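## Task

Take foam blocks from the desk and set exactly one into each empty shelf spot whose lot number (printed on the shelf edge directly beneath the spot) is 323, 337 or 744. The robot must not topple or finish leaning, and a block only counts if it stays in its spot without the robot holding it.

## Robot and tools

Robot: TidyBot++, a single-arm mobile manipulator. The base is 0.54 m long, 0.50 m wide and 0.38 m tall, on four powered casters. On top sits one seven-joint arm with a two-finger gripper. The shoulder is 0.12 m ahead of the base centre and 0.68 m up. Cameras: base_camera (fixed on the base) and wrist_camera (on the hand, looking along it). Loose objects may occasionally get a brief push from outside.

Frames: the base frame has its origin on the floor below the base centre, x forward, y left, z up. The odometry frame is the base frame as it was when the scene began. hand_pose is reported in the base frame and marks the point midway between the finger pads; its z axis runs out along the fingers and the fingers move along its y axis. base_odometry heading is positive to the left, range -3.142 to 3.142; it counts wheel turns, so slip shows as travel, and drift of a few cm and several degrees builds up over many moves. base_tilt is in degrees, positive when leaning forward or right.

execute_actions: argument actions is a list holding one action or none (empty just reports state and images). An action may contain base, joints, or both, plus optional speeds; its motions begin together. base holds exactly one relative offset from where the base last reported itself: translate_m (metres, forward positive, -2 to 2), strafe_m (metres, left positive, -2 to 2) or rotate_rad (radians, counter-clockwise from above positive, -6.3 to 6.3). joints is a dict of absolute targets by name: joint_1_rad (any angle; positive turns the arm clockwise seen from above, opposite to heading), joint_2_rad (shoulder, -2.249 to 2.249), joint_3_rad (any angle), joint_4_rad (elbow, -2.579 to 2.579), joint_5_rad (any angle), joint_6_rad (wrist, -2.099 to 2.099), joint_7_rad (any angle; hand down, positive is counter-clockwise from above, 1.57 puts the fingers opening left-right), gripper_pos (0 fully open to 1 fully closed). Angles in radians. Unlimited joints go the short way, so turn them in steps below half a revolution. speeds caps top speed for that action only: translate_m and strafe_m 0.05 to 0.5 m/s, rotate_rad 0.1 to 1.57 rad/s (defaults are the maxima). A base move needing over 8.667 s is rejected; no action exceeds 15 s. Unknown keys or out-of-range values reject the whole call with no motion. cameras: list of base_camera, wrist_camera or all; omitted/null means all, [] means none. Joints or base left out of an action may still be driving toward earlier targets.

wait: seconds 0 to 10; commands nothing, returns the same report. zoom_image: camera plus region [x0, y0, x1, y1] in pixels, top-left origin, at most 504x504, on that camera's latest full image. finished_scene: pass the current scene number; irreversible, reports success and loads the next task. Replying without a tool call ends everything. If a result reports a stop, later motion calls in that same reply are skipped.

Arm geometry: upper arm 0.42 m, forearm 0.31 m, hand 0.31 m to the hand point. With joint_1_rad 0, joint_3_rad 3.14, joint_5_rad 0 the arm stays in the base's x-z plane; segment tilts from vertical (forward positive) are j2, j2-j4, j2-j4-j6, and the hand point's forward and upward offsets from the shoulder are sums of length times sin and cos of those tilts. Joints move up to 1.39 rad/s (1.22 for joints 5-7). The arm begins folded, hand down, reaching up to 0.08 m beyond the base front with the elbow up to 1.15 m high. A downward-pointing hand reaches at most about 0.94 m high, only near the base. Finger gap is roughly 85 x (1 - gripper_pos) mm; closed fingertips sit about 20 mm beyond the hand point. At gripper_pos 1, 'done' means empty or very thin; 'off_target' means an object stopped the fingers.

Result lines: base_status and joint_status give how each motion ended: done, off_target (resting short, may still push), contact_stop/time_out (target dropped, holding), not_followed or 'joint command not followed' with 'cause:' (self-collision check withheld arm targets; gripper still acts; withheld targets may be retried later). A blocked base can show done while well short. on_its_own covers uncommanded motion. motor_effort is percent of max, peak in brackets, noisy and offset. Motor temperatures list per arm joint; MOTOR HOT appears at 60 C, and at 75 C an OVER-TEMPERATURE FAULT lets the arm sink and marks keys limit_stop_at_motor_heat (resend targets). ARM HIT means the arm struck itself or the base hard.

Accuracy: friction leaves joints slightly off even when done; correct by sending last command + (wanted - read). hand_pose can be 1-2 cm wrong; trust images. Held loads make the arm sag; never command a held joint to its current reading. Camera calibration (intrinsics and T_world_to_cam in the base frame) is given per camera and is slightly imprecise, more so for wrist_camera.

Avoid: driving while the arm is snagged above about 0.8 m (tipping), horizontal force on a raised hand, pressing the arm on edges, drops, slams and hard pushes. Torque sensors over 104.5 N m (joints 1-4) or 51.3 N m (joints 5-7) freeze the arm for 10 s; warnings at 56.7 and 29.4. Objects must rest stably on their own before finishing.

Each tool is called after "Call:" by a JSON object that holds its "name" and its "arguments".

## Session

I'll start by looking at the current state and camera images.

Call:
{"name": "execute_actions", "arguments": {"actions": []}}

Scene clock: 0.00 s.
Motor temperatures (°C, as the motors report them): [33 31 29 31 36 42 39]
base_odometry: x=+0.000 y=+0.000 heading=+0.000 (m, m, rad; odometry frame)
base_tilt: forward=+0.2 right=-0.6 (deg)
base_status: not commanded
joint_positions: joint_1_rad=-0.014 joint_2_rad=-0.339 joint_3_rad=+3.175 joint_4_rad=-2.513 joint_5_rad=+0.035 joint_6_rad=-0.842 joint_7_rad=+1.559 gripper_pos=+0.000
joint_status: not commanded
motor_effort: joint_1_rad=+0 joint_2_rad=-2 joint_3_rad=+1 joint_4_rad=+13 joint_5_rad=+0 joint_6_rad=+3 joint_7_rad=+0 (%)
hand_pose: x=+0.2775 y=-0.0085 z=+0.5918 quat_wxyz=(+0.008, +0.998, -0.004, +0.063) (m; base frame)
pictures: base_camera, wrist_camera
Images, in order (width x height): base_camera 644x364, wrist_camera 644x476.

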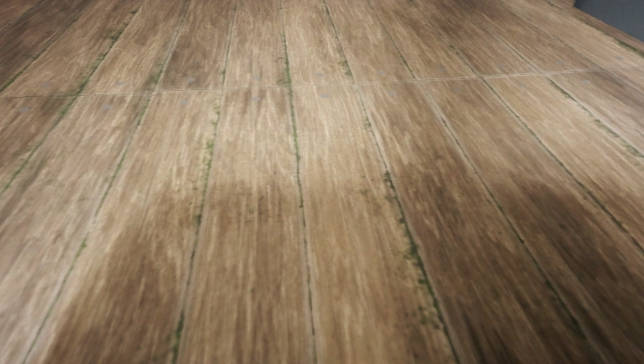

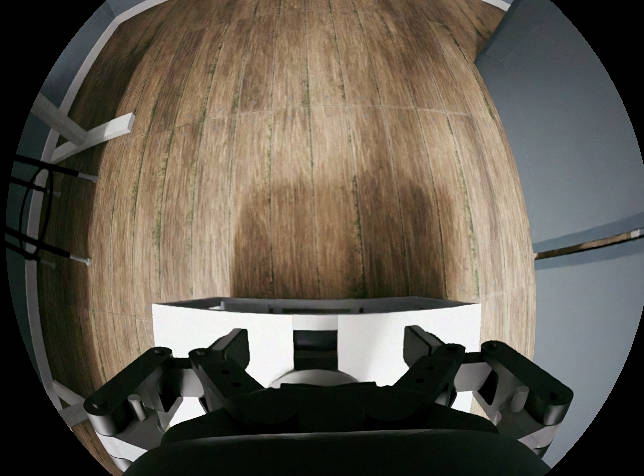

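Call:
{"name": "execute_actions", "arguments": {"actions": [{"joints": {"joint_6_rad": 0.45}}], "cameras": ["wrist_camera"]}}

Scene clock: 5.70 s.
Motor temperatures (°C, as the motors report them): [33 31 29 31 36 42 39]
base_odometry: x=+0.000 y=+0.000 heading=+0.000 (m, m, rad; odometry frame)
base_tilt: forward=+0.2 right=-0.6 (deg)
base_status: not commanded
joint_positions: joint_1_rad=-0.014 joint_2_rad=-0.339 joint_3_rad=+3.175 joint_4_rad=-2.512 joint_5_rad=+0.035 joint_6_rad=+0.424 joint_7_rad=+1.559 gripper_pos=+0.000
joint_status: all done
motor_effort: joint_1_rad=+0(0) joint_2_rad=-6(6) joint_3_rad=+0(1) joint_4_rad=+18(18) joint_5_rad=+0(0) joint_6_rad=+11(11) joint_7_rad=+0(0) (%)
hand_pose: x=+0.5449 y=-0.0032 z=+0.8459 quat_wxyz=(+0.002, +0.767, +0.002, +0.642) (m; base frame)
pictures: wrist_camera
camera_calibration (this result's frames):
wrist_camera: T_world_to_cam=[[-0.0248103, -0.999678, -0.00535136, 0.0140504], [-0.144657, 0.00888672, -0.989442, 0.980027], [0.989171, -0.0237742, -0.144831, -0.28516], [0, 0, 0, 1]] pos_world=[0.424189, -0.00144282, 0.928455]
Images, in order (width x height): wrist_camera 644x476.

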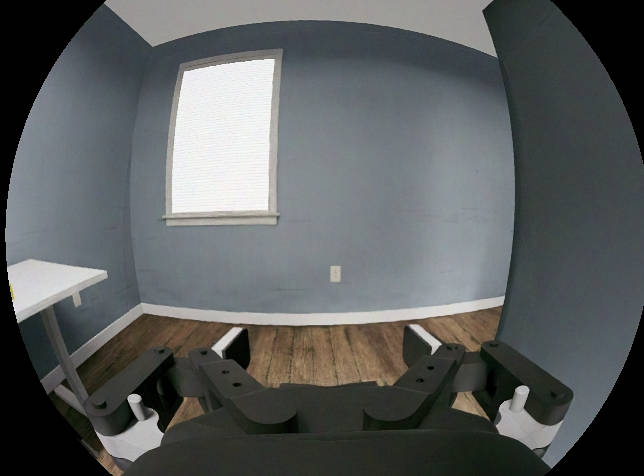

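Call:
{"name": "execute_actions", "arguments": {"actions": [{"joints": {"joint_1_rad": -1.3}}], "cameras": ["wrist_camera"]}}

Scene clock: 14.37 s.
Motor temperatures (°C, as the motors report them): [33 31 29 31 36 42 39]
base_odometry: x=+0.000 y=+0.000 heading=+0.000 (m, m, rad; odometry frame)
base_tilt: forward=+0.2 right=-0.6 (deg)
base_status: not commanded
joint_positions: joint_1_rad=-1.279 joint_2_rad=-0.339 joint_3_rad=+3.175 joint_4_rad=-2.512 joint_5_rad=+0.035 joint_6_rad=+0.424 joint_7_rad=+1.559 gripper_pos=+0.000
joint_status: all done
motor_effort: joint_1_rad=+1(1) joint_2_rad=-6(7) joint_3_rad=+1(1) joint_4_rad=+18(18) joint_5_rad=+0(0) joint_6_rad=+10(10) joint_7_rad=+0(0) (%)
hand_pose: x=+0.2505 y=+0.4052 z=+0.8459 quat_wxyz=(-0.378, +0.617, +0.455, +0.519) (m; base frame)
pictures: wrist_camera
camera_calibration (this result's frames):
wrist_camera: T_world_to_cam=[[0.945659, -0.325115, -0.00535169, -0.101435], [-0.0520957, -0.135243, -0.989442, 0.969013], [0.320958, 0.935954, -0.144831, -0.205643], [0, 0, 0, 1]] pos_world=[0.212407, 0.290547, 0.928455]
Images, in order (width x height): wrist_camera 644x476.

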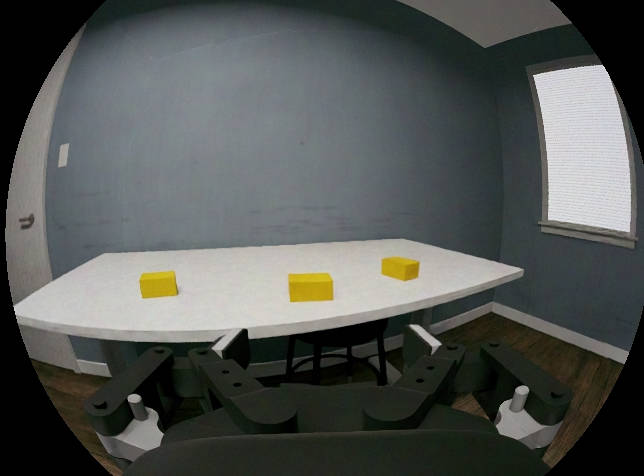

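Call:
{"name": "execute_actions", "arguments": {"actions": [{"joints": {"joint_1_rad": -2.9}}], "cameras": ["wrist_camera"]}}

Scene clock: 24.30 s.
Motor temperatures (°C, as the motors report them): [33 31 29 31 36 42 39]
base_odometry: x=+0.000 y=+0.000 heading=+0.000 (m, m, rad; odometry frame)
base_tilt: forward=+0.2 right=-0.6 (deg)
base_status: not commanded
joint_positions: joint_1_rad=-2.879 joint_2_rad=-0.339 joint_3_rad=+3.175 joint_4_rad=-2.512 joint_5_rad=+0.035 joint_6_rad=+0.424 joint_7_rad=+1.559 gripper_pos=+0.000
joint_status: all done
motor_effort: joint_1_rad=+0(1) joint_2_rad=-6(7) joint_3_rad=+0(1) joint_4_rad=+18(18) joint_5_rad=+0(1) joint_6_rad=+11(10) joint_7_rad=+0(0) (%)
hand_pose: x=-0.2898 y=+0.1196 z=+0.8459 quat_wxyz=(-0.635, +0.104, +0.760, +0.091) (m; base frame)
pictures: wrist_camera
camera_calibration (this result's frames):
wrist_camera: T_world_to_cam=[[0.297397, 0.954739, -0.00535176, -0.0242919], [0.136706, -0.0481294, -0.989442, 0.946545], [-0.944916, 0.293525, -0.144832, -0.0550038], [0, 0, 0, 1]] pos_world=[-0.174148, 0.084894, 0.928455]
Images, in order (width x height): wrist_camera 644x476.

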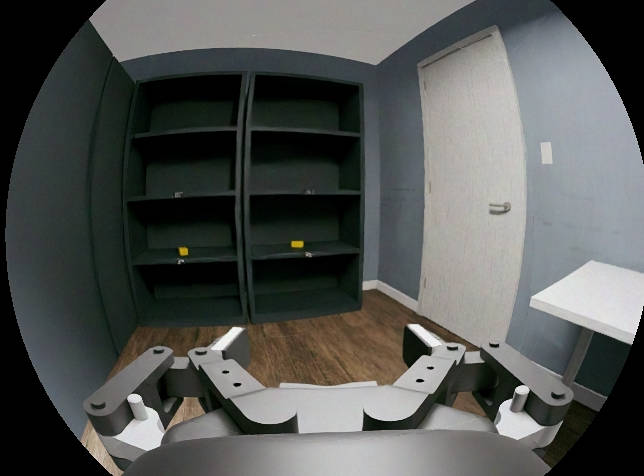

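Call:
{"name": "zoom_image", "arguments": {"camera": "wrist_camera", "region": [120, 160, 380, 340]}}

Region (120, 160, 380, 340) of wrist_camera's 644x476 image, scaled by 1.938; it fills the top 349 rows of this view, and the rest is white.

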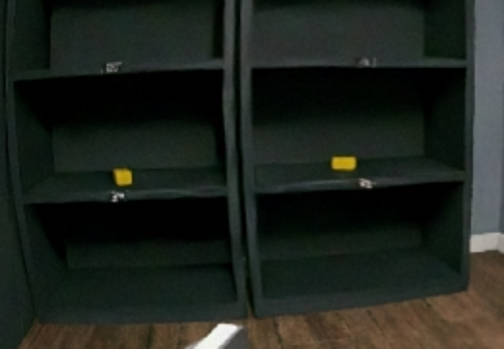

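Call:
{"name": "zoom_image", "arguments": {"camera": "wrist_camera", "region": [160, 180, 220, 210]}}

Call:
{"name": "zoom_image", "arguments": {"camera": "wrist_camera", "region": [280, 175, 340, 205]}}

Region (160, 180, 220, 210) of wrist_camera's 644x476 image, scaled by 8.400.

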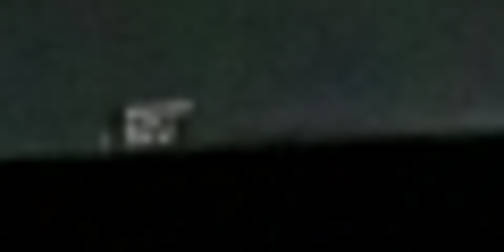

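Region (280, 175, 340, 205) of wrist_camera's 644x476 image, scaled by 8.400.

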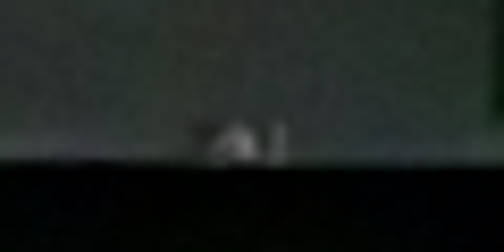

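Call:
{"name": "execute_actions", "arguments": {"actions": [{"base": {"translate_m": -1.1}, "joints": {"joint_1_rad": -3.13, "joint_6_rad": 0.55}}], "cameras": ["wrist_camera"]}}

Scene clock: 147.83 s.
Motor temperatures (°C, as the motors report them): [33 31 29 31 36 43 39]
base_odometry: x=-1.100 y=-0.002 heading=+0.001 (m, m, rad; odometry frame)
base_tilt: forward=+0.2 right=-0.6 (deg)
base_status: done
joint_positions: joint_1_rad=-3.109 joint_2_rad=-0.339 joint_3_rad=+3.175 joint_4_rad=-2.512 joint_5_rad=+0.035 joint_6_rad=+0.504 joint_7_rad=+1.559 gripper_pos=+0.000
joint_status: all done
motor_effort: joint_1_rad=+0(0) joint_2_rad=-6(8) joint_3_rad=+1(1) joint_4_rad=+18(19) joint_5_rad=+0(0) joint_6_rad=+10(11) joint_7_rad=+0(0) (%)
hand_pose: x=-0.3097 y=+0.0229 z=+0.8705 quat_wxyz=(-0.672, +0.015, +0.741, +0.017) (m; base frame)
pictures: wrist_camera
camera_calibration (this result's frames):
wrist_camera: T_world_to_cam=[[0.0699208, 0.997524, -0.00748779, 0.00446964], [0.0649242, -0.0120408, -0.997818, 0.953161], [-0.995438, 0.069282, -0.0656054, -0.121364], [0, 0, 0, 1]] pos_world=[-0.183006, 0.0154266, 0.943152]
Images, in order (width x height): wrist_camera 644x476.

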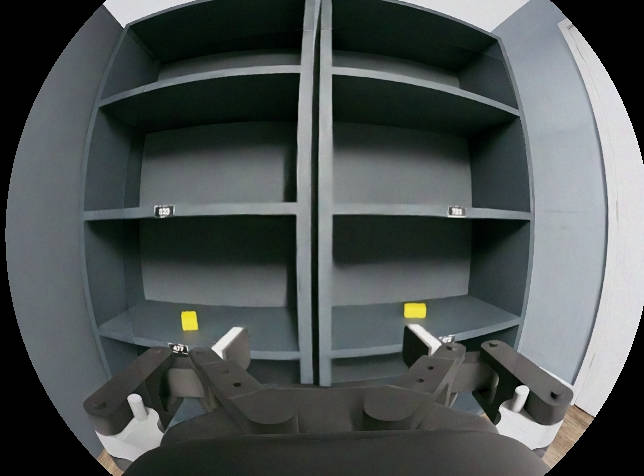

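Call:
{"name": "zoom_image", "arguments": {"camera": "wrist_camera", "region": [140, 195, 190, 225]}}

Call:
{"name": "zoom_image", "arguments": {"camera": "wrist_camera", "region": [432, 195, 482, 225]}}

Region (140, 195, 190, 225) of wrist_camera's 644x476 image, scaled by 10.080; it fills the top 302 rows of this view, and the rest is white.

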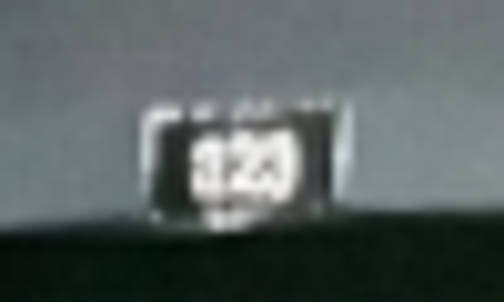

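Region (432, 195, 482, 225) of wrist_camera's 644x476 image, scaled by 10.080; it fills the top 302 rows of this view, and the rest is white.

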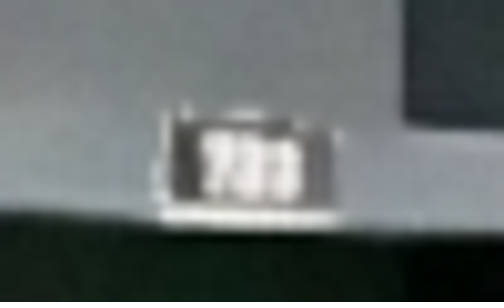

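Call:
{"name": "execute_actions", "arguments": {"actions": [{"base": {"translate_m": -0.35}, "joints": {"joint_1_rad": 2.65}}], "cameras": ["wrist_camera"]}}

Scene clock: 168.40 s.
Motor temperatures (°C, as the motors report them): [33 31 29 31 36 43 39]
base_odometry: x=-1.450 y=-0.003 heading=+0.002 (m, m, rad; odometry frame)
base_tilt: forward=+0.2 right=-0.6 (deg)
base_status: done
joint_positions: joint_1_rad=-3.611 joint_2_rad=-0.338 joint_3_rad=+3.175 joint_4_rad=-2.512 joint_5_rad=+0.035 joint_6_rad=+0.504 joint_7_rad=+1.559 gripper_pos=+0.000
joint_status: all done
motor_effort: joint_1_rad=+0(1) joint_2_rad=-6(9) joint_3_rad=+1(2) joint_4_rad=+18(19) joint_5_rad=+0(0) joint_6_rad=+10(10) joint_7_rad=+0(0) (%)
hand_pose: x=-0.2680 y=-0.1865 z=+0.8700 quat_wxyz=(-0.654, -0.170, +0.721, -0.150) (m; base frame)
pictures: wrist_camera
camera_calibration (this result's frames):
wrist_camera: T_world_to_cam=[[-0.419201, 0.907863, -0.00744594, 0.0626473], [0.0636281, 0.0211968, -0.997749, 0.953243], [-0.905661, -0.418731, -0.0666514, -0.131388], [0, 0, 0, 1]] pos_world=[-0.153384, -0.132097, 0.942806]
Images, in order (width x height): wrist_camera 644x476.

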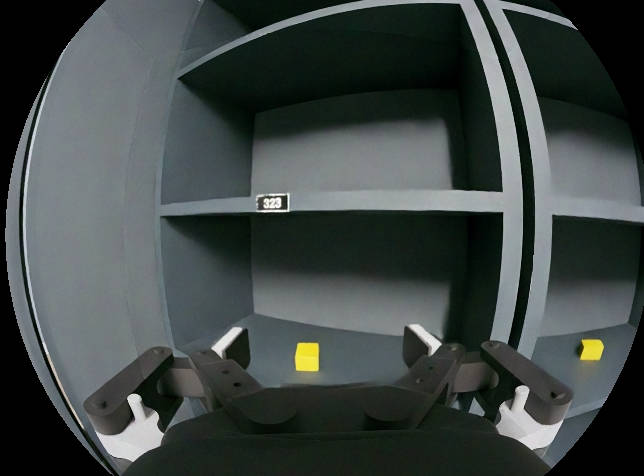

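Call:
{"name": "zoom_image", "arguments": {"camera": "wrist_camera", "region": [240, 180, 310, 225]}}

Region (240, 180, 310, 225) of wrist_camera's 644x476 image, scaled by 7.200; it fills the top 324 rows of this view, and the rest is white.

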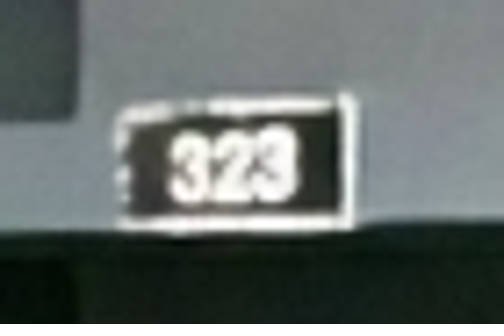

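Call:
{"name": "execute_actions", "arguments": {"actions": [{"base": {"translate_m": 0.86}, "joints": {"joint_1_rad": -1.288, "joint_2_rad": 0.571, "joint_3_rad": 3.11, "joint_4_rad": -0.956, "joint_5_rad": 0.76, "joint_6_rad": -1.404, "joint_7_rad": 0.233}}], "cameras": ["wrist_camera"]}}

Scene clock: 291.97 s.
Motor temperatures (°C, as the motors report them): [33 31 29 32 36 43 39]
base_odometry: x=-0.590 y=+0.000 heading=+0.003 (m, m, rad; odometry frame)
base_tilt: forward=+0.2 right=-0.6 (deg)
base_status: done
joint_positions: joint_1_rad=-1.299 joint_2_rad=+0.551 joint_3_rad=+3.125 joint_4_rad=-0.971 joint_5_rad=+0.731 joint_6_rad=-1.359 joint_7_rad=+0.269 gripper_pos=+0.000
joint_status: all done
motor_effort: joint_1_rad=+1(3) joint_2_rad=-36(37) joint_3_rad=+2(3) joint_4_rad=+17(19) joint_5_rad=+5(6) joint_6_rad=+3(10) joint_7_rad=+0(0) (%)
hand_pose: x=+0.4711 y=+0.5385 z=+0.8302 quat_wxyz=(-0.025, +0.927, +0.034, +0.372) (m; base frame)
pictures: wrist_camera
camera_calibration (this result's frames):
wrist_camera: T_world_to_cam=[[0.0542137, -0.998405, -0.0157845, 0.524403], [-0.700341, -0.0267516, -0.713307, 1.00075], [0.711747, 0.0497256, -0.700674, 0.351036], [0, 0, 0, 1]] pos_world=[0.422588, 0.532883, 0.968082]
Images, in order (width x height): wrist_camera 644x476.

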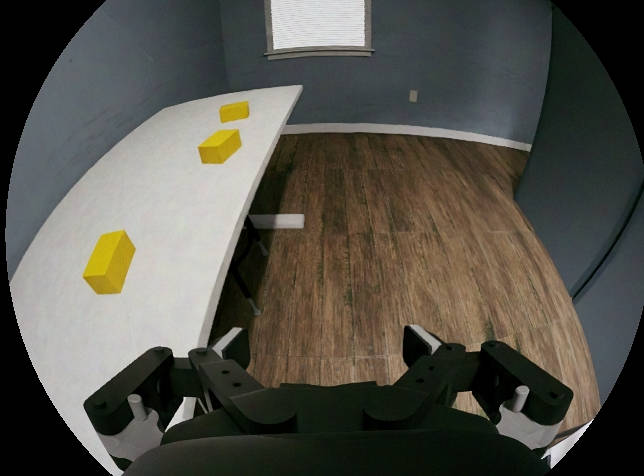

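Call:
{"name": "execute_actions", "arguments": {"actions": [{"base": {"strafe_m": 0.38}}], "cameras": ["wrist_camera"]}}

Scene clock: 300.73 s.
Motor temperatures (°C, as the motors report them): [33 31 29 32 36 43 39]
base_odometry: x=-0.591 y=+0.380 heading=+0.002 (m, m, rad; odometry frame)
base_tilt: forward=+0.2 right=-0.7 (deg)
base_status: done
joint_positions: joint_1_rad=-1.299 joint_2_rad=+0.564 joint_3_rad=+3.123 joint_4_rad=-0.967 joint_5_rad=+0.731 joint_6_rad=-1.362 joint_7_rad=+0.269 gripper_pos=+0.000
joint_status: not commanded
motor_effort: joint_1_rad=+1(2) joint_2_rad=-37(38) joint_3_rad=+2(2) joint_4_rad=+17(17) joint_5_rad=+6(6) joint_6_rad=+2(3) joint_7_rad=+0(0) (%)
hand_pose: x=+0.4711 y=+0.5408 z=+0.8238 quat_wxyz=(-0.021, +0.928, +0.036, +0.370) (m; base frame)
pictures: wrist_camera
camera_calibration (this result's frames):
wrist_camera: T_world_to_cam=[[0.0540687, -0.998518, -0.00617361, 0.518778], [-0.702879, -0.0336672, -0.710513, 0.99886], [0.709252, 0.0427558, -0.703657, 0.353875], [0, 0, 0, 1]] pos_world=[0.423041, 0.536508, 0.961912]
Images, in order (width x height): wrist_camera 644x476.

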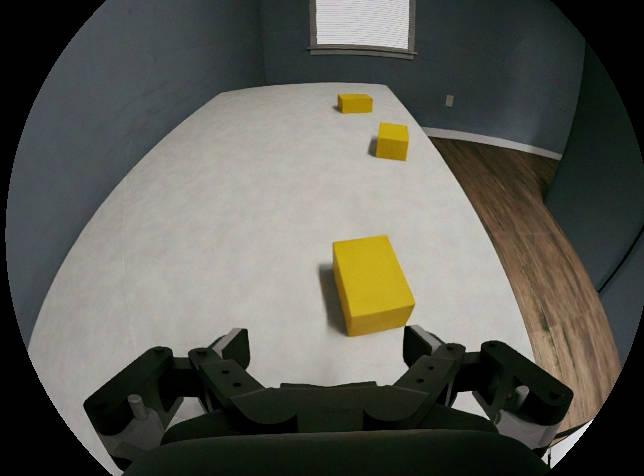

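Call:
{"name": "zoom_image", "arguments": {"camera": "wrist_camera", "region": [300, 220, 440, 350]}}

Region (300, 220, 440, 350) of wrist_camera's 644x476 image, scaled by 3.600; it fills the top 468 rows of this view, and the rest is white.

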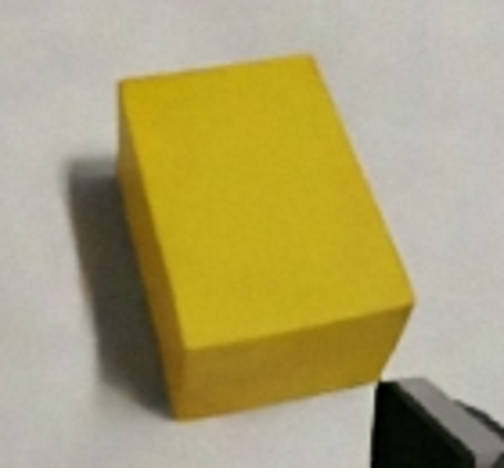

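Call:
{"name": "execute_actions", "arguments": {"actions": [{"base": {"translate_m": 0.075}, "joints": {"joint_1_rad": -1.231, "joint_2_rad": 0.397, "joint_4_rad": -1.326, "joint_5_rad": 0.783, "joint_6_rad": -1.046, "joint_7_rad": 0.33}}], "cameras": ["wrist_camera"]}}

Scene clock: 393.47 s.
Motor temperatures (°C, as the motors report them): [33 32 29 32 36 43 39]
base_odometry: x=-0.516 y=+0.380 heading=+0.003 (m, m, rad; odometry frame)
base_tilt: forward=+0.2 right=-0.6 (deg)
base_status: done
joint_positions: joint_1_rad=-1.249 joint_2_rad=+0.414 joint_3_rad=+3.120 joint_4_rad=-1.312 joint_5_rad=+0.750 joint_6_rad=-1.092 joint_7_rad=+0.293 gripper_pos=+0.000
joint_status: all done
motor_effort: joint_1_rad=+0(4) joint_2_rad=-32(39) joint_3_rad=+1(3) joint_4_rad=+17(18) joint_5_rad=+5(6) joint_6_rad=+3(4) joint_7_rad=+0(0) (%)
hand_pose: x=+0.4738 y=+0.5074 z=+0.7951 quat_wxyz=(-0.043, +0.920, +0.110, +0.373) (m; base frame)
pictures: wrist_camera
camera_calibration (this result's frames):
wrist_camera: T_world_to_cam=[[0.207114, -0.978281, 0.00831658, 0.390787], [-0.678945, -0.149851, -0.718734, 1.0334], [0.70437, 0.143213, -0.695236, 0.277803], [0, 0, 0, 1]] pos_world=[0.42501, 0.497371, 0.932629]
Images, in order (width x height): wrist_camera 644x476.

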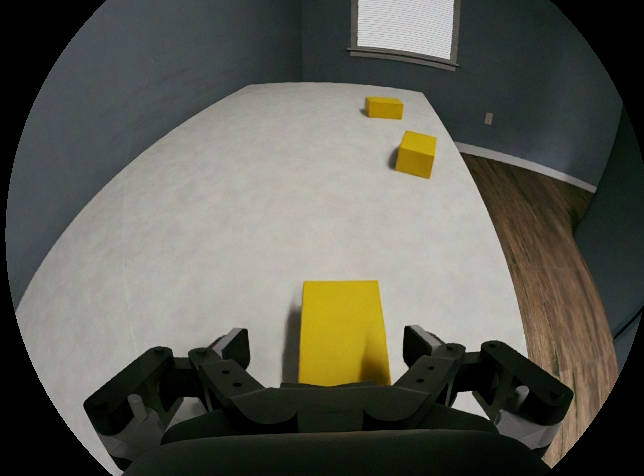

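Call:
{"name": "zoom_image", "arguments": {"camera": "wrist_camera", "region": [230, 260, 430, 400]}}

Region (230, 260, 430, 400) of wrist_camera's 644x476 image, scaled by 2.520; it fills the top 353 rows of this view, and the rest is white.

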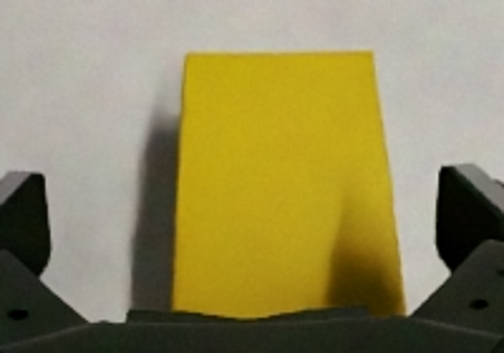

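Call:
{"name": "execute_actions", "arguments": {"actions": [{"base": {"translate_m": 0.02}, "joints": {"joint_1_rad": -1.217}}], "cameras": []}}

Call:
{"name": "execute_actions", "arguments": {"actions": [{"joints": {"joint_4_rad": -1.49, "joint_5_rad": 0.848, "joint_6_rad": -0.906, "joint_7_rad": 0.139}}], "cameras": ["wrist_camera"]}}

Scene clock: 462.90 s.
Motor temperatures (°C, as the motors report them): [33 33 29 32 36 43 39]
base_odometry: x=-0.496 y=+0.381 heading=+0.003 (m, m, rad; odometry frame)
base_tilt: forward=+0.2 right=-0.6 (deg)
base_status: done
joint_positions: joint_1_rad=-1.230 joint_2_rad=+0.413 joint_3_rad=+3.117 joint_4_rad=-1.312 joint_5_rad=+0.752 joint_6_rad=-1.092 joint_7_rad=+0.293 gripper_pos=+0.000
joint_status: all done
motor_effort: joint_1_rad=+1(4) joint_2_rad=-32(33) joint_3_rad=+2(3) joint_4_rad=+17(18) joint_5_rad=+5(6) joint_6_rad=+2(4) joint_7_rad=+0(0) (%)
hand_pose: x=+0.4824 y=+0.5014 z=+0.7958 quat_wxyz=(-0.041, +0.921, +0.102, +0.374) (m; base frame)
pictures: none
No camera images: the call's "cameras" was empty. Leave "cameras" out to get every camera's image.

Scene clock: 464.00 s.
Motor temperatures (°C, as the motors report them): [33 33 29 32 36 43 39]
base_odometry: x=-0.496 y=+0.381 heading=+0.003 (m, m, rad; odometry frame)
base_tilt: forward=+0.2 right=-0.7 (deg)
base_status: not commanded
joint_positions: joint_1_rad=-1.230 joint_2_rad=+0.412 joint_3_rad=+3.117 joint_4_rad=-1.481 joint_5_rad=+0.815 joint_6_rad=-0.953 joint_7_rad=+0.173 gripper_pos=+0.000
joint_status: all done
motor_effort: joint_1_rad=+0(0) joint_2_rad=-31(33) joint_3_rad=+1(1) joint_4_rad=+17(17) joint_5_rad=+5(6) joint_6_rad=+2(2) joint_7_rad=+0(0) (%)
hand_pose: x=+0.4758 y=+0.4958 z=+0.7442 quat_wxyz=(-0.048, +0.920, +0.113, +0.372) (m; base frame)
pictures: wrist_camera
camera_calibration (this result's frames):
wrist_camera: T_world_to_cam=[[0.215981, -0.976396, 0.00158313, 0.379326], [-0.67992, -0.151563, -0.717452, 0.996756], [0.700757, 0.15388, -0.696606, 0.240181], [0, 0, 0, 1]] pos_world=[0.427479, 0.484485, 0.881835]
Images, in order (width x height): wrist_camera 644x476.

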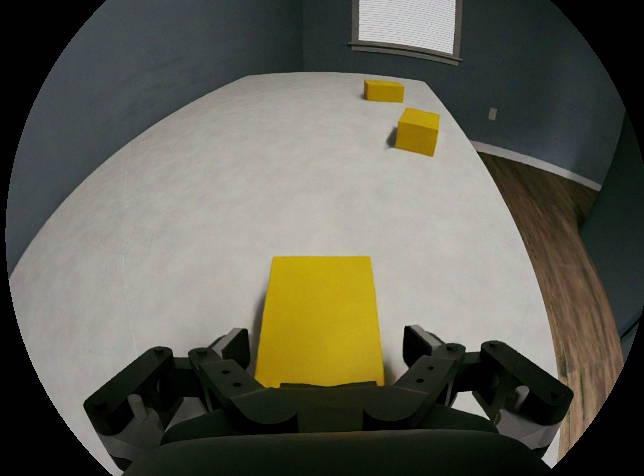

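Call:
{"name": "execute_actions", "arguments": {"actions": [{"joints": {"gripper_pos": 1.0}}], "cameras": ["wrist_camera"]}}

Scene clock: 478.97 s.
Motor temperatures (°C, as the motors report them): [33 33 29 32 36 43 39]
base_odometry: x=-0.496 y=+0.381 heading=+0.003 (m, m, rad; odometry frame)
base_tilt: forward=+0.2 right=-0.6 (deg)
base_status: not commanded
joint_positions: joint_1_rad=-1.230 joint_2_rad=+0.409 joint_3_rad=+3.117 joint_4_rad=-1.481 joint_5_rad=+0.817 joint_6_rad=-0.952 joint_7_rad=+0.173 gripper_pos=+0.382
joint_status: gripper_pos off_target (ended at +0.382, target +1.000)
motor_effort: joint_1_rad=+1(2) joint_2_rad=-31(33) joint_3_rad=+2(2) joint_4_rad=+17(17) joint_5_rad=+5(5) joint_6_rad=+2(3) joint_7_rad=+0(0) (%)
hand_pose: x=+0.4760 y=+0.4956 z=+0.7457 quat_wxyz=(-0.048, +0.920, +0.113, +0.373) (m; base frame)
pictures: wrist_camera
camera_calibration (this result's frames):
wrist_camera: T_world_to_cam=[[0.216881, -0.976198, 0.00081407, 0.379122], [-0.678034, -0.151238, -0.719303, 0.998286], [0.702305, 0.155451, -0.694696, 0.238134], [0, 0, 0, 1]] pos_world=[0.427405, 0.484058, 0.883192]
Images, in order (width x height): wrist_camera 644x476.

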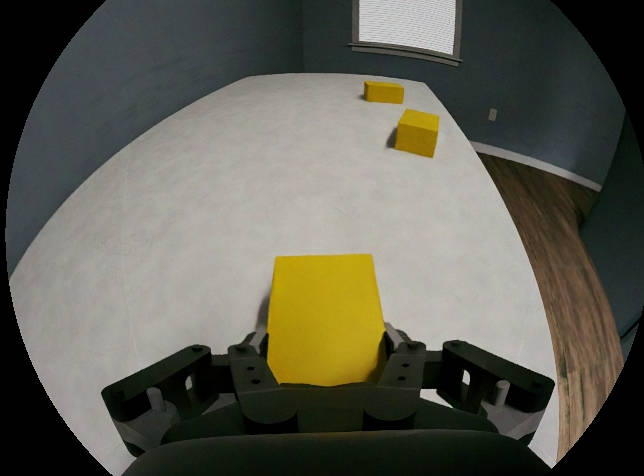

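Call:
{"name": "execute_actions", "arguments": {"actions": [{"base": {"translate_m": -0.75}, "joints": {"joint_1_rad": -1.6, "joint_2_rad": -0.087, "joint_3_rad": 3.157, "joint_4_rad": -1.049, "joint_5_rad": -0.03, "joint_6_rad": -1.423, "joint_7_rad": 1.608}}], "cameras": []}}

Call:
{"name": "execute_actions", "arguments": {"actions": [{"base": {"rotate_rad": 3.19}, "joints": {"joint_1_rad": 0.015}}]}}

Scene clock: 586.43 s.
Motor temperatures (°C, as the motors report them): [33 33 29 32 36 43 39]
base_odometry: x=-1.246 y=+0.379 heading=+0.003 (m, m, rad; odometry frame)
base_tilt: forward=+0.2 right=-0.6 (deg)
base_status: done
joint_positions: joint_1_rad=-1.585 joint_2_rad=-0.089 joint_3_rad=+3.143 joint_4_rad=-1.056 joint_5_rad=-0.009 joint_6_rad=-1.379 joint_7_rad=+1.579 gripper_pos=+0.382
joint_status: all done
motor_effort: joint_1_rad=+0(4) joint_2_rad=-14(35) joint_3_rad=+1(2) joint_4_rad=+16(19) joint_5_rad=+0(6) joint_6_rad=+8(9) joint_7_rad=+0(0) (%)
hand_pose: x=+0.1094 y=+0.4437 z=+1.0614 quat_wxyz=(-0.277, +0.644, +0.659, +0.270) (m; base frame)
pictures: none
No camera images: the call's "cameras" was empty. Leave "cameras" out to get every camera's image.

Scene clock: 589.93 s.
Motor temperatures (°C, as the motors report them): [33 33 29 32 36 43 39]
base_odometry: x=-1.246 y=+0.379 heading=-3.092 (m, m, rad; odometry frame)
base_tilt: forward=+0.2 right=-0.6 (deg)
base_status: done
joint_positions: joint_1_rad=-0.007 joint_2_rad=-0.089 joint_3_rad=+3.150 joint_4_rad=-1.056 joint_5_rad=-0.009 joint_6_rad=-1.379 joint_7_rad=+1.579 gripper_pos=+0.382
joint_status: all done
motor_effort: joint_1_rad=+0(1) joint_2_rad=-14(16) joint_3_rad=+0(2) joint_4_rad=+17(18) joint_5_rad=+0(1) joint_6_rad=+7(8) joint_7_rad=+0(0) (%)
hand_pose: x=+0.5628 y=+0.0033 z=+1.0614 quat_wxyz=(-0.003, +0.922, +0.004, +0.387) (m; base frame)
pictures: base_camera, wrist_camera
camera_calibration (this result's frames):
wrist_camera: T_world_to_cam=[[-0.0178464, -0.999836, 0.00320765, 0.00909776], [-0.676872, 0.00972038, -0.736037, 1.22636], [0.735885, -0.0153068, -0.676934, 0.43584], [0, 0, 0, 1]] pos_world=[0.509525, 0.00384686, 1.19765]
Images, in order (width x height): base_camera 644x364, wrist_camera 644x476.

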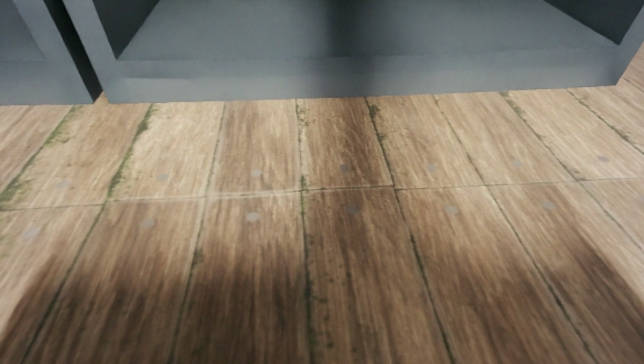

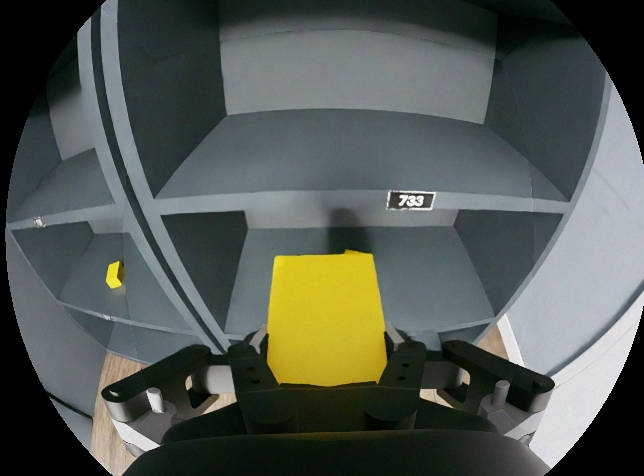

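Call:
{"name": "execute_actions", "arguments": {"actions": [{"base": {"strafe_m": 0.81}}]}}

Scene clock: 612.97 s.
Motor temperatures (°C, as the motors report them): [33 33 29 32 36 43 39]
base_odometry: x=-1.204 y=-0.430 heading=-3.090 (m, m, rad; odometry frame)
base_tilt: forward=+0.2 right=-0.6 (deg)
base_status: done
joint_positions: joint_1_rad=-0.003 joint_2_rad=-0.089 joint_3_rad=+3.151 joint_4_rad=-1.056 joint_5_rad=-0.009 joint_6_rad=-1.379 joint_7_rad=+1.579 gripper_pos=+0.382
joint_status: not commanded
motor_effort: joint_1_rad=+1(1) joint_2_rad=-13(15) joint_3_rad=+0(1) joint_4_rad=+16(17) joint_5_rad=+0(1) joint_6_rad=+8(8) joint_7_rad=+0(0) (%)
hand_pose: x=+0.5628 y=+0.0009 z=+1.0614 quat_wxyz=(-0.002, +0.922, +0.002, +0.387) (m; base frame)
pictures: base_camera, wrist_camera
camera_calibration (this result's frames):
wrist_camera: T_world_to_cam=[[-0.0231482, -0.999727, 0.00310492, 0.00979896], [-0.676828, 0.0133857, -0.736019, 1.22635], [0.735777, -0.019139, -0.676953, 0.43587], [0, 0, 0, 1]] pos_world=[0.509551, 0.00172282, 1.19765]
Images, in order (width x height): base_camera 644x364, wrist_camera 644x476.

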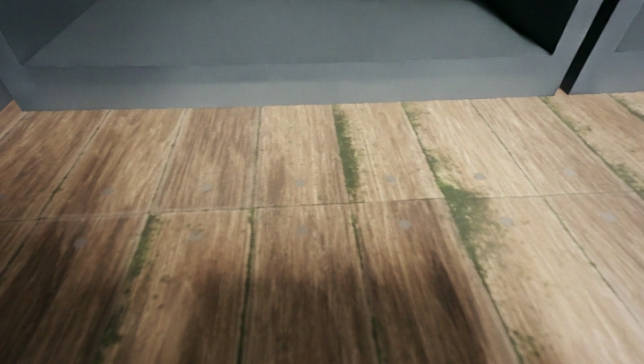

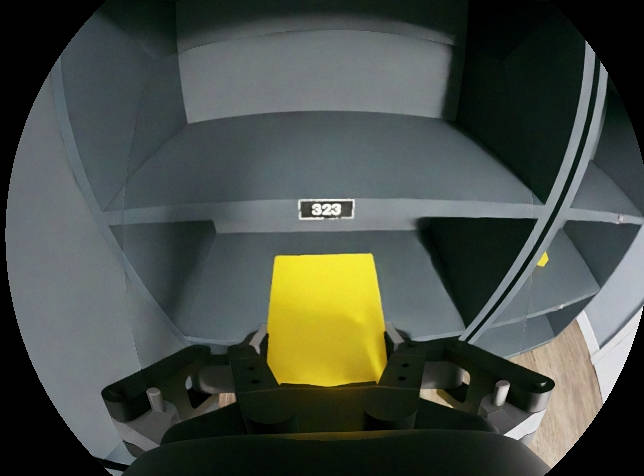

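Call:
{"name": "zoom_image", "arguments": {"camera": "wrist_camera", "region": [170, 95, 480, 275]}}

Region (170, 95, 480, 275) of wrist_camera's 644x476 image, scaled by 1.626; it fills the top 293 rows of this view, and the rest is white.

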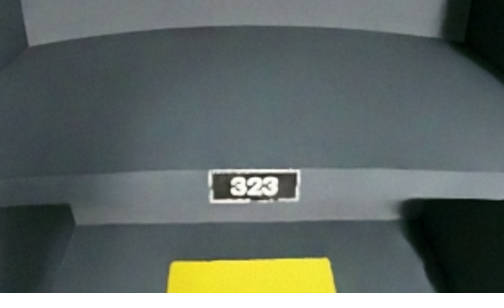

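Call:
{"name": "execute_actions", "arguments": {"actions": [{"base": {"translate_m": 0.405}}], "cameras": ["wrist_camera"]}}

Call:
{"name": "execute_actions", "arguments": {"actions": [{"joints": {"joint_4_rad": -1.222, "joint_6_rad": -1.203}}]}}

Scene clock: 658.17 s.
Motor temperatures (°C, as the motors report them): [33 33 29 32 36 43 39]
base_odometry: x=-1.609 y=-0.451 heading=-3.090 (m, m, rad; odometry frame)
base_tilt: forward=+0.2 right=-0.6 (deg)
base_status: done
joint_positions: joint_1_rad=-0.003 joint_2_rad=-0.080 joint_3_rad=+3.151 joint_4_rad=-1.056 joint_5_rad=-0.009 joint_6_rad=-1.382 joint_7_rad=+1.579 gripper_pos=+0.382
joint_status: not commanded
motor_effort: joint_1_rad=+1(0) joint_2_rad=-14(18) joint_3_rad=+0(1) joint_4_rad=+17(18) joint_5_rad=+0(0) joint_6_rad=+8(9) joint_7_rad=+0(0) (%)
hand_pose: x=+0.5656 y=+0.0008 z=+1.0570 quat_wxyz=(-0.002, +0.924, +0.002, +0.382) (m; base frame)
pictures: wrist_camera
camera_calibration (this result's frames):
wrist_camera: T_world_to_cam=[[-0.0232259, -0.999725, 0.00338249, 0.00958103], [-0.684966, 0.0134487, -0.728451, 1.22158], [0.728204, -0.0192358, -0.68509, 0.443763], [0, 0, 0, 1]] pos_world=[0.513816, 0.00168584, 1.19385]
Images, in order (width x height): wrist_camera 644x476.

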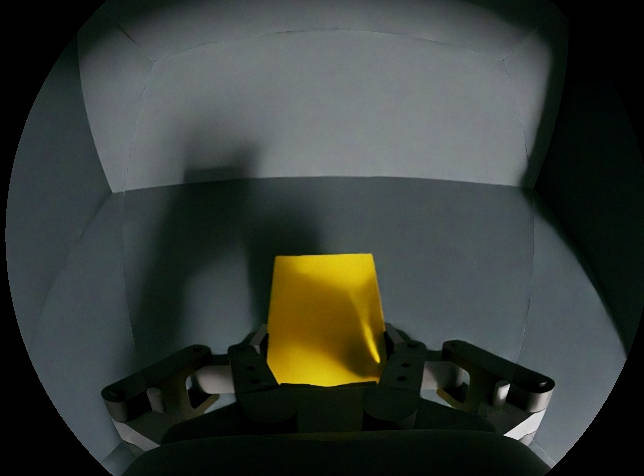

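Scene clock: 659.77 s.
Motor temperatures (°C, as the motors report them): [33 33 29 32 36 43 39]
base_odometry: x=-1.608 y=-0.451 heading=-3.090 (m, m, rad; odometry frame)
base_tilt: forward=+0.2 right=-0.6 (deg)
base_status: not commanded
joint_positions: joint_1_rad=-0.003 joint_2_rad=-0.090 joint_3_rad=+3.151 joint_4_rad=-1.206 joint_5_rad=-0.009 joint_6_rad=-1.242 joint_7_rad=+1.579 gripper_pos=+0.382
joint_status: all done
motor_effort: joint_1_rad=+0(1) joint_2_rad=-13(17) joint_3_rad=+1(1) joint_4_rad=+16(18) joint_5_rad=+0(1) joint_6_rad=+7(8) joint_7_rad=+0(0) (%)
hand_pose: x=+0.5833 y=+0.0006 z=+1.0185 quat_wxyz=(-0.002, +0.924, +0.001, +0.382) (m; base frame)
pictures: base_camera, wrist_camera
camera_calibration (this result's frames):
wrist_camera: T_world_to_cam=[[-0.024255, -0.999702, 0.00269512, 0.0112141], [-0.685228, 0.014662, -0.728181, 1.2055], [0.727924, -0.0195088, -0.68538, 0.404913], [0, 0, 0, 1]] pos_world=[0.531569, 0.00143501, 1.15531]
Images, in order (width x height): base_camera 644x364, wrist_camera 644x476.

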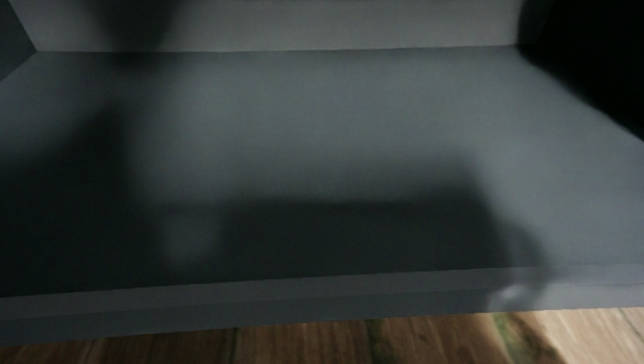

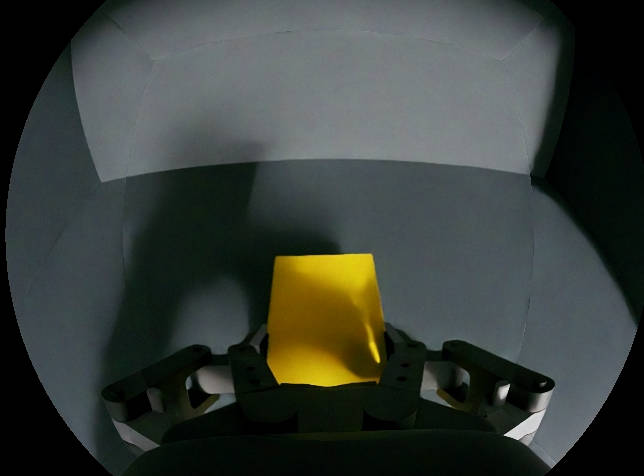

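Call:
{"name": "execute_actions", "arguments": {"actions": [{"joints": {"joint_4_rad": -1.236, "gripper_pos": 0.0}}], "cameras": ["wrist_camera"]}}

Scene clock: 675.43 s.
Motor temperatures (°C, as the motors report them): [33 33 29 32 36 43 39]
base_odometry: x=-1.608 y=-0.451 heading=-3.090 (m, m, rad; odometry frame)
base_tilt: forward=+0.2 right=-0.6 (deg)
base_status: not commanded
joint_positions: joint_1_rad=-0.003 joint_2_rad=-0.092 joint_3_rad=+3.151 joint_4_rad=-1.224 joint_5_rad=-0.009 joint_6_rad=-1.238 joint_7_rad=+1.579 gripper_pos=+0.000
joint_status: all done
motor_effort: joint_1_rad=+1(0) joint_2_rad=-15(15) joint_3_rad=+1(1) joint_4_rad=+17(18) joint_5_rad=+0(0) joint_6_rad=+7(8) joint_7_rad=+0(0) (%)
hand_pose: x=+0.5820 y=+0.0006 z=+1.0112 quat_wxyz=(-0.002, +0.927, +0.001, +0.376) (m; base frame)
pictures: wrist_camera
camera_calibration (this result's frames):
wrist_camera: T_world_to_cam=[[-0.0242378, -0.999702, 0.00288389, 0.0110078], [-0.694099, 0.0147522, -0.719729, 1.19594], [0.719472, -0.0194463, -0.694249, 0.414769], [0, 0, 0, 1]] pos_world=[0.531955, 0.00142745, 1.14868]
Images, in order (width x height): wrist_camera 644x476.

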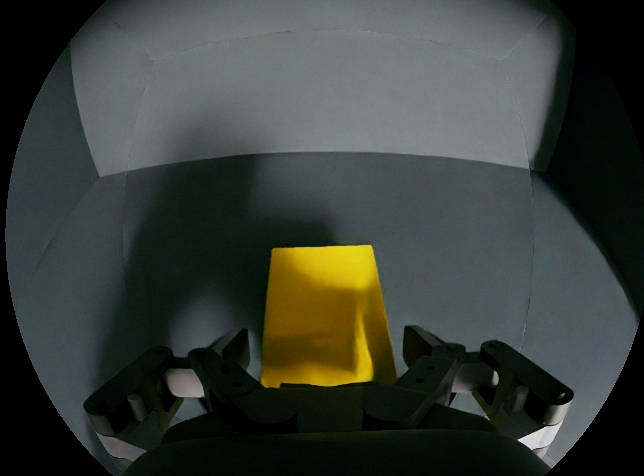

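Call:
{"name": "execute_actions", "arguments": {"actions": [{"base": {"translate_m": -1.77}, "joints": {"joint_4_rad": -1.12}}], "cameras": ["wrist_camera"]}}

Scene clock: 789.93 s.
Motor temperatures (°C, as the motors report them): [33 32 29 32 36 43 39]
base_odometry: x=+0.160 y=-0.360 heading=-3.090 (m, m, rad; odometry frame)
base_tilt: forward=+0.2 right=-0.6 (deg)
base_status: done
joint_positions: joint_1_rad=-0.001 joint_2_rad=-0.087 joint_3_rad=+3.152 joint_4_rad=-1.128 joint_5_rad=-0.009 joint_6_rad=-1.238 joint_7_rad=+1.579 gripper_pos=+0.000
joint_status: all done
motor_effort: joint_1_rad=+0(1) joint_2_rad=-15(18) joint_3_rad=+0(2) joint_4_rad=+17(19) joint_5_rad=+0(1) joint_6_rad=+8(9) joint_7_rad=+0(0) (%)
hand_pose: x=+0.5903 y=-0.0004 z=+1.0574 quat_wxyz=(-0.001, +0.908, +0.000, +0.418) (m; base frame)
pictures: wrist_camera
camera_calibration (this result's frames):
wrist_camera: T_world_to_cam=[[-0.026631, -0.999645, 0.000641, 0.0137924], [-0.625714, 0.0161692, -0.779885, 1.25824], [0.779597, -0.0211702, -0.625923, 0.333078], [0, 0, 0, 1]] pos_world=[0.528002, 0.000493965, 1.18976]
Images, in order (width x height): wrist_camera 644x476.

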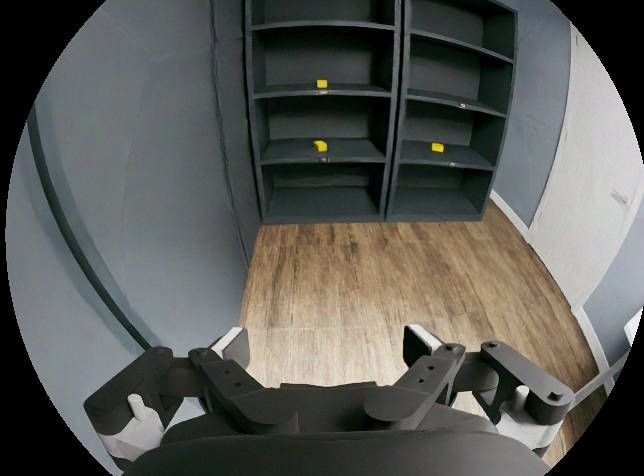

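The first block sits on spot 323. Next I'll go for the second block.

Call:
{"name": "execute_actions", "arguments": {"actions": [{"base": {"strafe_m": -0.757}, "joints": {"joint_1_rad": 1.885, "joint_2_rad": 0.40, "joint_4_rad": -1.313, "joint_5_rad": 0.813, "joint_6_rad": -1.504, "joint_7_rad": -0.084}}], "cameras": ["wrist_camera"]}}

Scene clock: 795.87 s.
Motor temperatures (°C, as the motors report them): [33 32 29 32 36 43 39]
base_odometry: x=+0.121 y=+0.396 heading=-3.091 (m, m, rad; odometry frame)
base_tilt: forward=+0.2 right=-0.6 (deg)
base_status: done
joint_positions: joint_1_rad=+1.869 joint_2_rad=+0.384 joint_3_rad=+3.154 joint_4_rad=-1.299 joint_5_rad=+0.783 joint_6_rad=-1.458 joint_7_rad=-0.049 gripper_pos=+0.000
joint_status: all done
motor_effort: joint_1_rad=+1(3) joint_2_rad=-29(31) joint_3_rad=+2(3) joint_4_rad=+15(17) joint_5_rad=+6(6) joint_6_rad=+1(9) joint_7_rad=+0(2) (%)
hand_pose: x=-0.2334 y=-0.3918 z=+0.8159 quat_wxyz=(+0.378, -0.123, -0.916, -0.049) (m; base frame)
pictures: wrist_camera
camera_calibration (this result's frames):
wrist_camera: T_world_to_cam=[[0.288064, 0.957608, 0.00231021, 0.439685], [0.657819, -0.196128, -0.727192, 0.734214], [-0.695912, 0.210998, -0.68643, 0.611721], [0, 0, 0, 1]] pos_world=[-0.183933, -0.406117, 0.952803]
Images, in order (width x height): wrist_camera 644x476.

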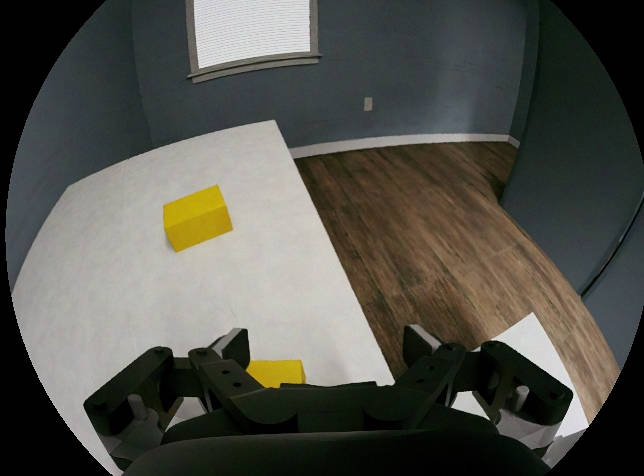

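Call:
{"name": "execute_actions", "arguments": {"actions": [{"base": {"strafe_m": -0.05}, "joints": {"joint_1_rad": 1.788, "joint_4_rad": -1.35, "joint_6_rad": -1.521, "joint_7_rad": -0.15}}], "cameras": ["wrist_camera"]}}

Scene clock: 834.30 s.
Motor temperatures (°C, as the motors report them): [33 32 29 32 36 43 39]
base_odometry: x=+0.119 y=+0.447 heading=-3.091 (m, m, rad; odometry frame)
base_tilt: forward=+0.2 right=-0.6 (deg)
base_status: done
joint_positions: joint_1_rad=+1.794 joint_2_rad=+0.396 joint_3_rad=+3.153 joint_4_rad=-1.334 joint_5_rad=+0.784 joint_6_rad=-1.474 joint_7_rad=-0.115 gripper_pos=+0.000
joint_status: all done
motor_effort: joint_1_rad=+0(3) joint_2_rad=-29(32) joint_3_rad=+2(3) joint_4_rad=+15(15) joint_5_rad=+6(7) joint_6_rad=+0(1) joint_7_rad=+0(0) (%)
hand_pose: x=-0.2005 y=-0.4048 z=+0.7992 quat_wxyz=(+0.379, -0.112, -0.917, -0.052) (m; base frame)
pictures: wrist_camera
camera_calibration (this result's frames):
wrist_camera: T_world_to_cam=[[0.270795, 0.962511, 0.015556, 0.430632], [0.662387, -0.174583, -0.728536, 0.708571], [-0.698508, 0.207588, -0.684831, 0.622753], [0, 0, 0, 1]] pos_world=[-0.150963, -0.420059, 0.936001]
Images, in order (width x height): wrist_camera 644x476.

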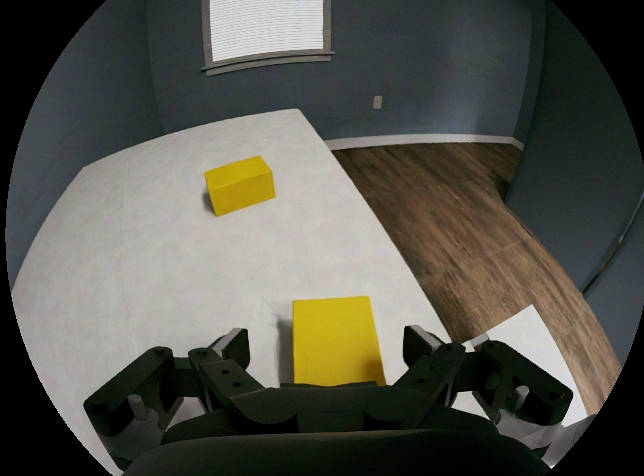

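Call:
{"name": "zoom_image", "arguments": {"camera": "wrist_camera", "region": [230, 260, 430, 400]}}

Region (230, 260, 430, 400) of wrist_camera's 644x476 image, scaled by 2.520; it fills the top 353 rows of this view, and the rest is white.

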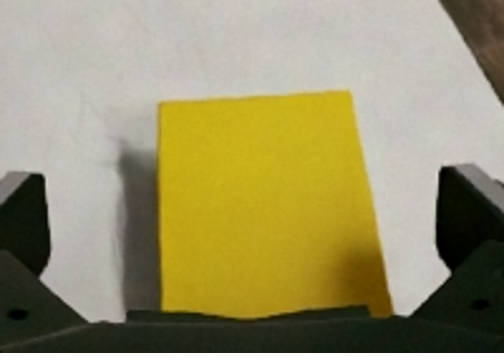

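Call:
{"name": "execute_actions", "arguments": {"actions": [{"base": {"strafe_m": 0.01}, "joints": {"joint_4_rad": -1.522, "joint_5_rad": 0.841, "joint_6_rad": -1.262, "joint_7_rad": -0.245}}], "cameras": ["wrist_camera"]}}

Scene clock: 877.67 s.
Motor temperatures (°C, as the motors report them): [33 32 29 31 36 43 39]
base_odometry: x=+0.119 y=+0.436 heading=-3.091 (m, m, rad; odometry frame)
base_tilt: forward=+0.2 right=-0.6 (deg)
base_status: done
joint_positions: joint_1_rad=+1.794 joint_2_rad=+0.395 joint_3_rad=+3.153 joint_4_rad=-1.511 joint_5_rad=+0.813 joint_6_rad=-1.305 joint_7_rad=-0.209 gripper_pos=+0.000
joint_status: all done
motor_effort: joint_1_rad=+1(1) joint_2_rad=-29(34) joint_3_rad=+2(3) joint_4_rad=+15(16) joint_5_rad=+6(7) joint_6_rad=-1(1) joint_7_rad=+0(1) (%)
hand_pose: x=-0.2003 y=-0.4051 z=+0.7457 quat_wxyz=(+0.379, -0.087, -0.920, -0.037) (m; base frame)
pictures: wrist_camera
camera_calibration (this result's frames):
wrist_camera: T_world_to_cam=[[0.215452, 0.976488, 0.0071672, 0.432606], [0.671373, -0.142794, -0.727234, 0.683077], [-0.709112, 0.161496, -0.686353, 0.566648], [0, 0, 0, 1]] pos_world=[-0.149989, -0.416407, 0.882576]
Images, in order (width x height): wrist_camera 644x476.

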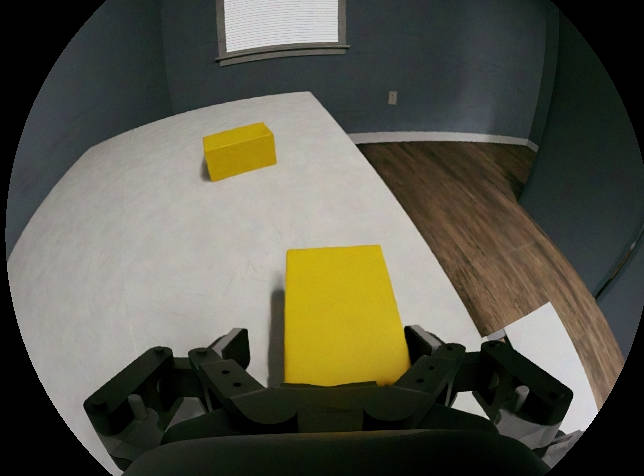

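Call:
{"name": "zoom_image", "arguments": {"camera": "wrist_camera", "region": [230, 230, 450, 400]}}

Region (230, 230, 450, 400) of wrist_camera's 644x476 image, scaled by 2.291; it fills the top 389 rows of this view, and the rest is white.

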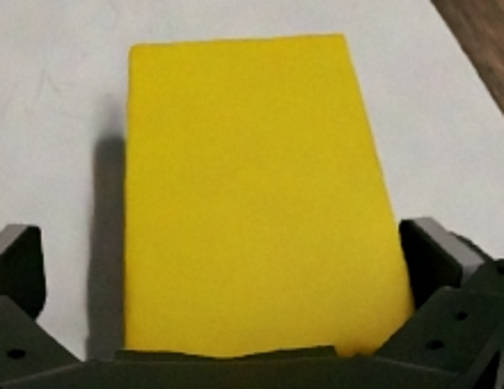

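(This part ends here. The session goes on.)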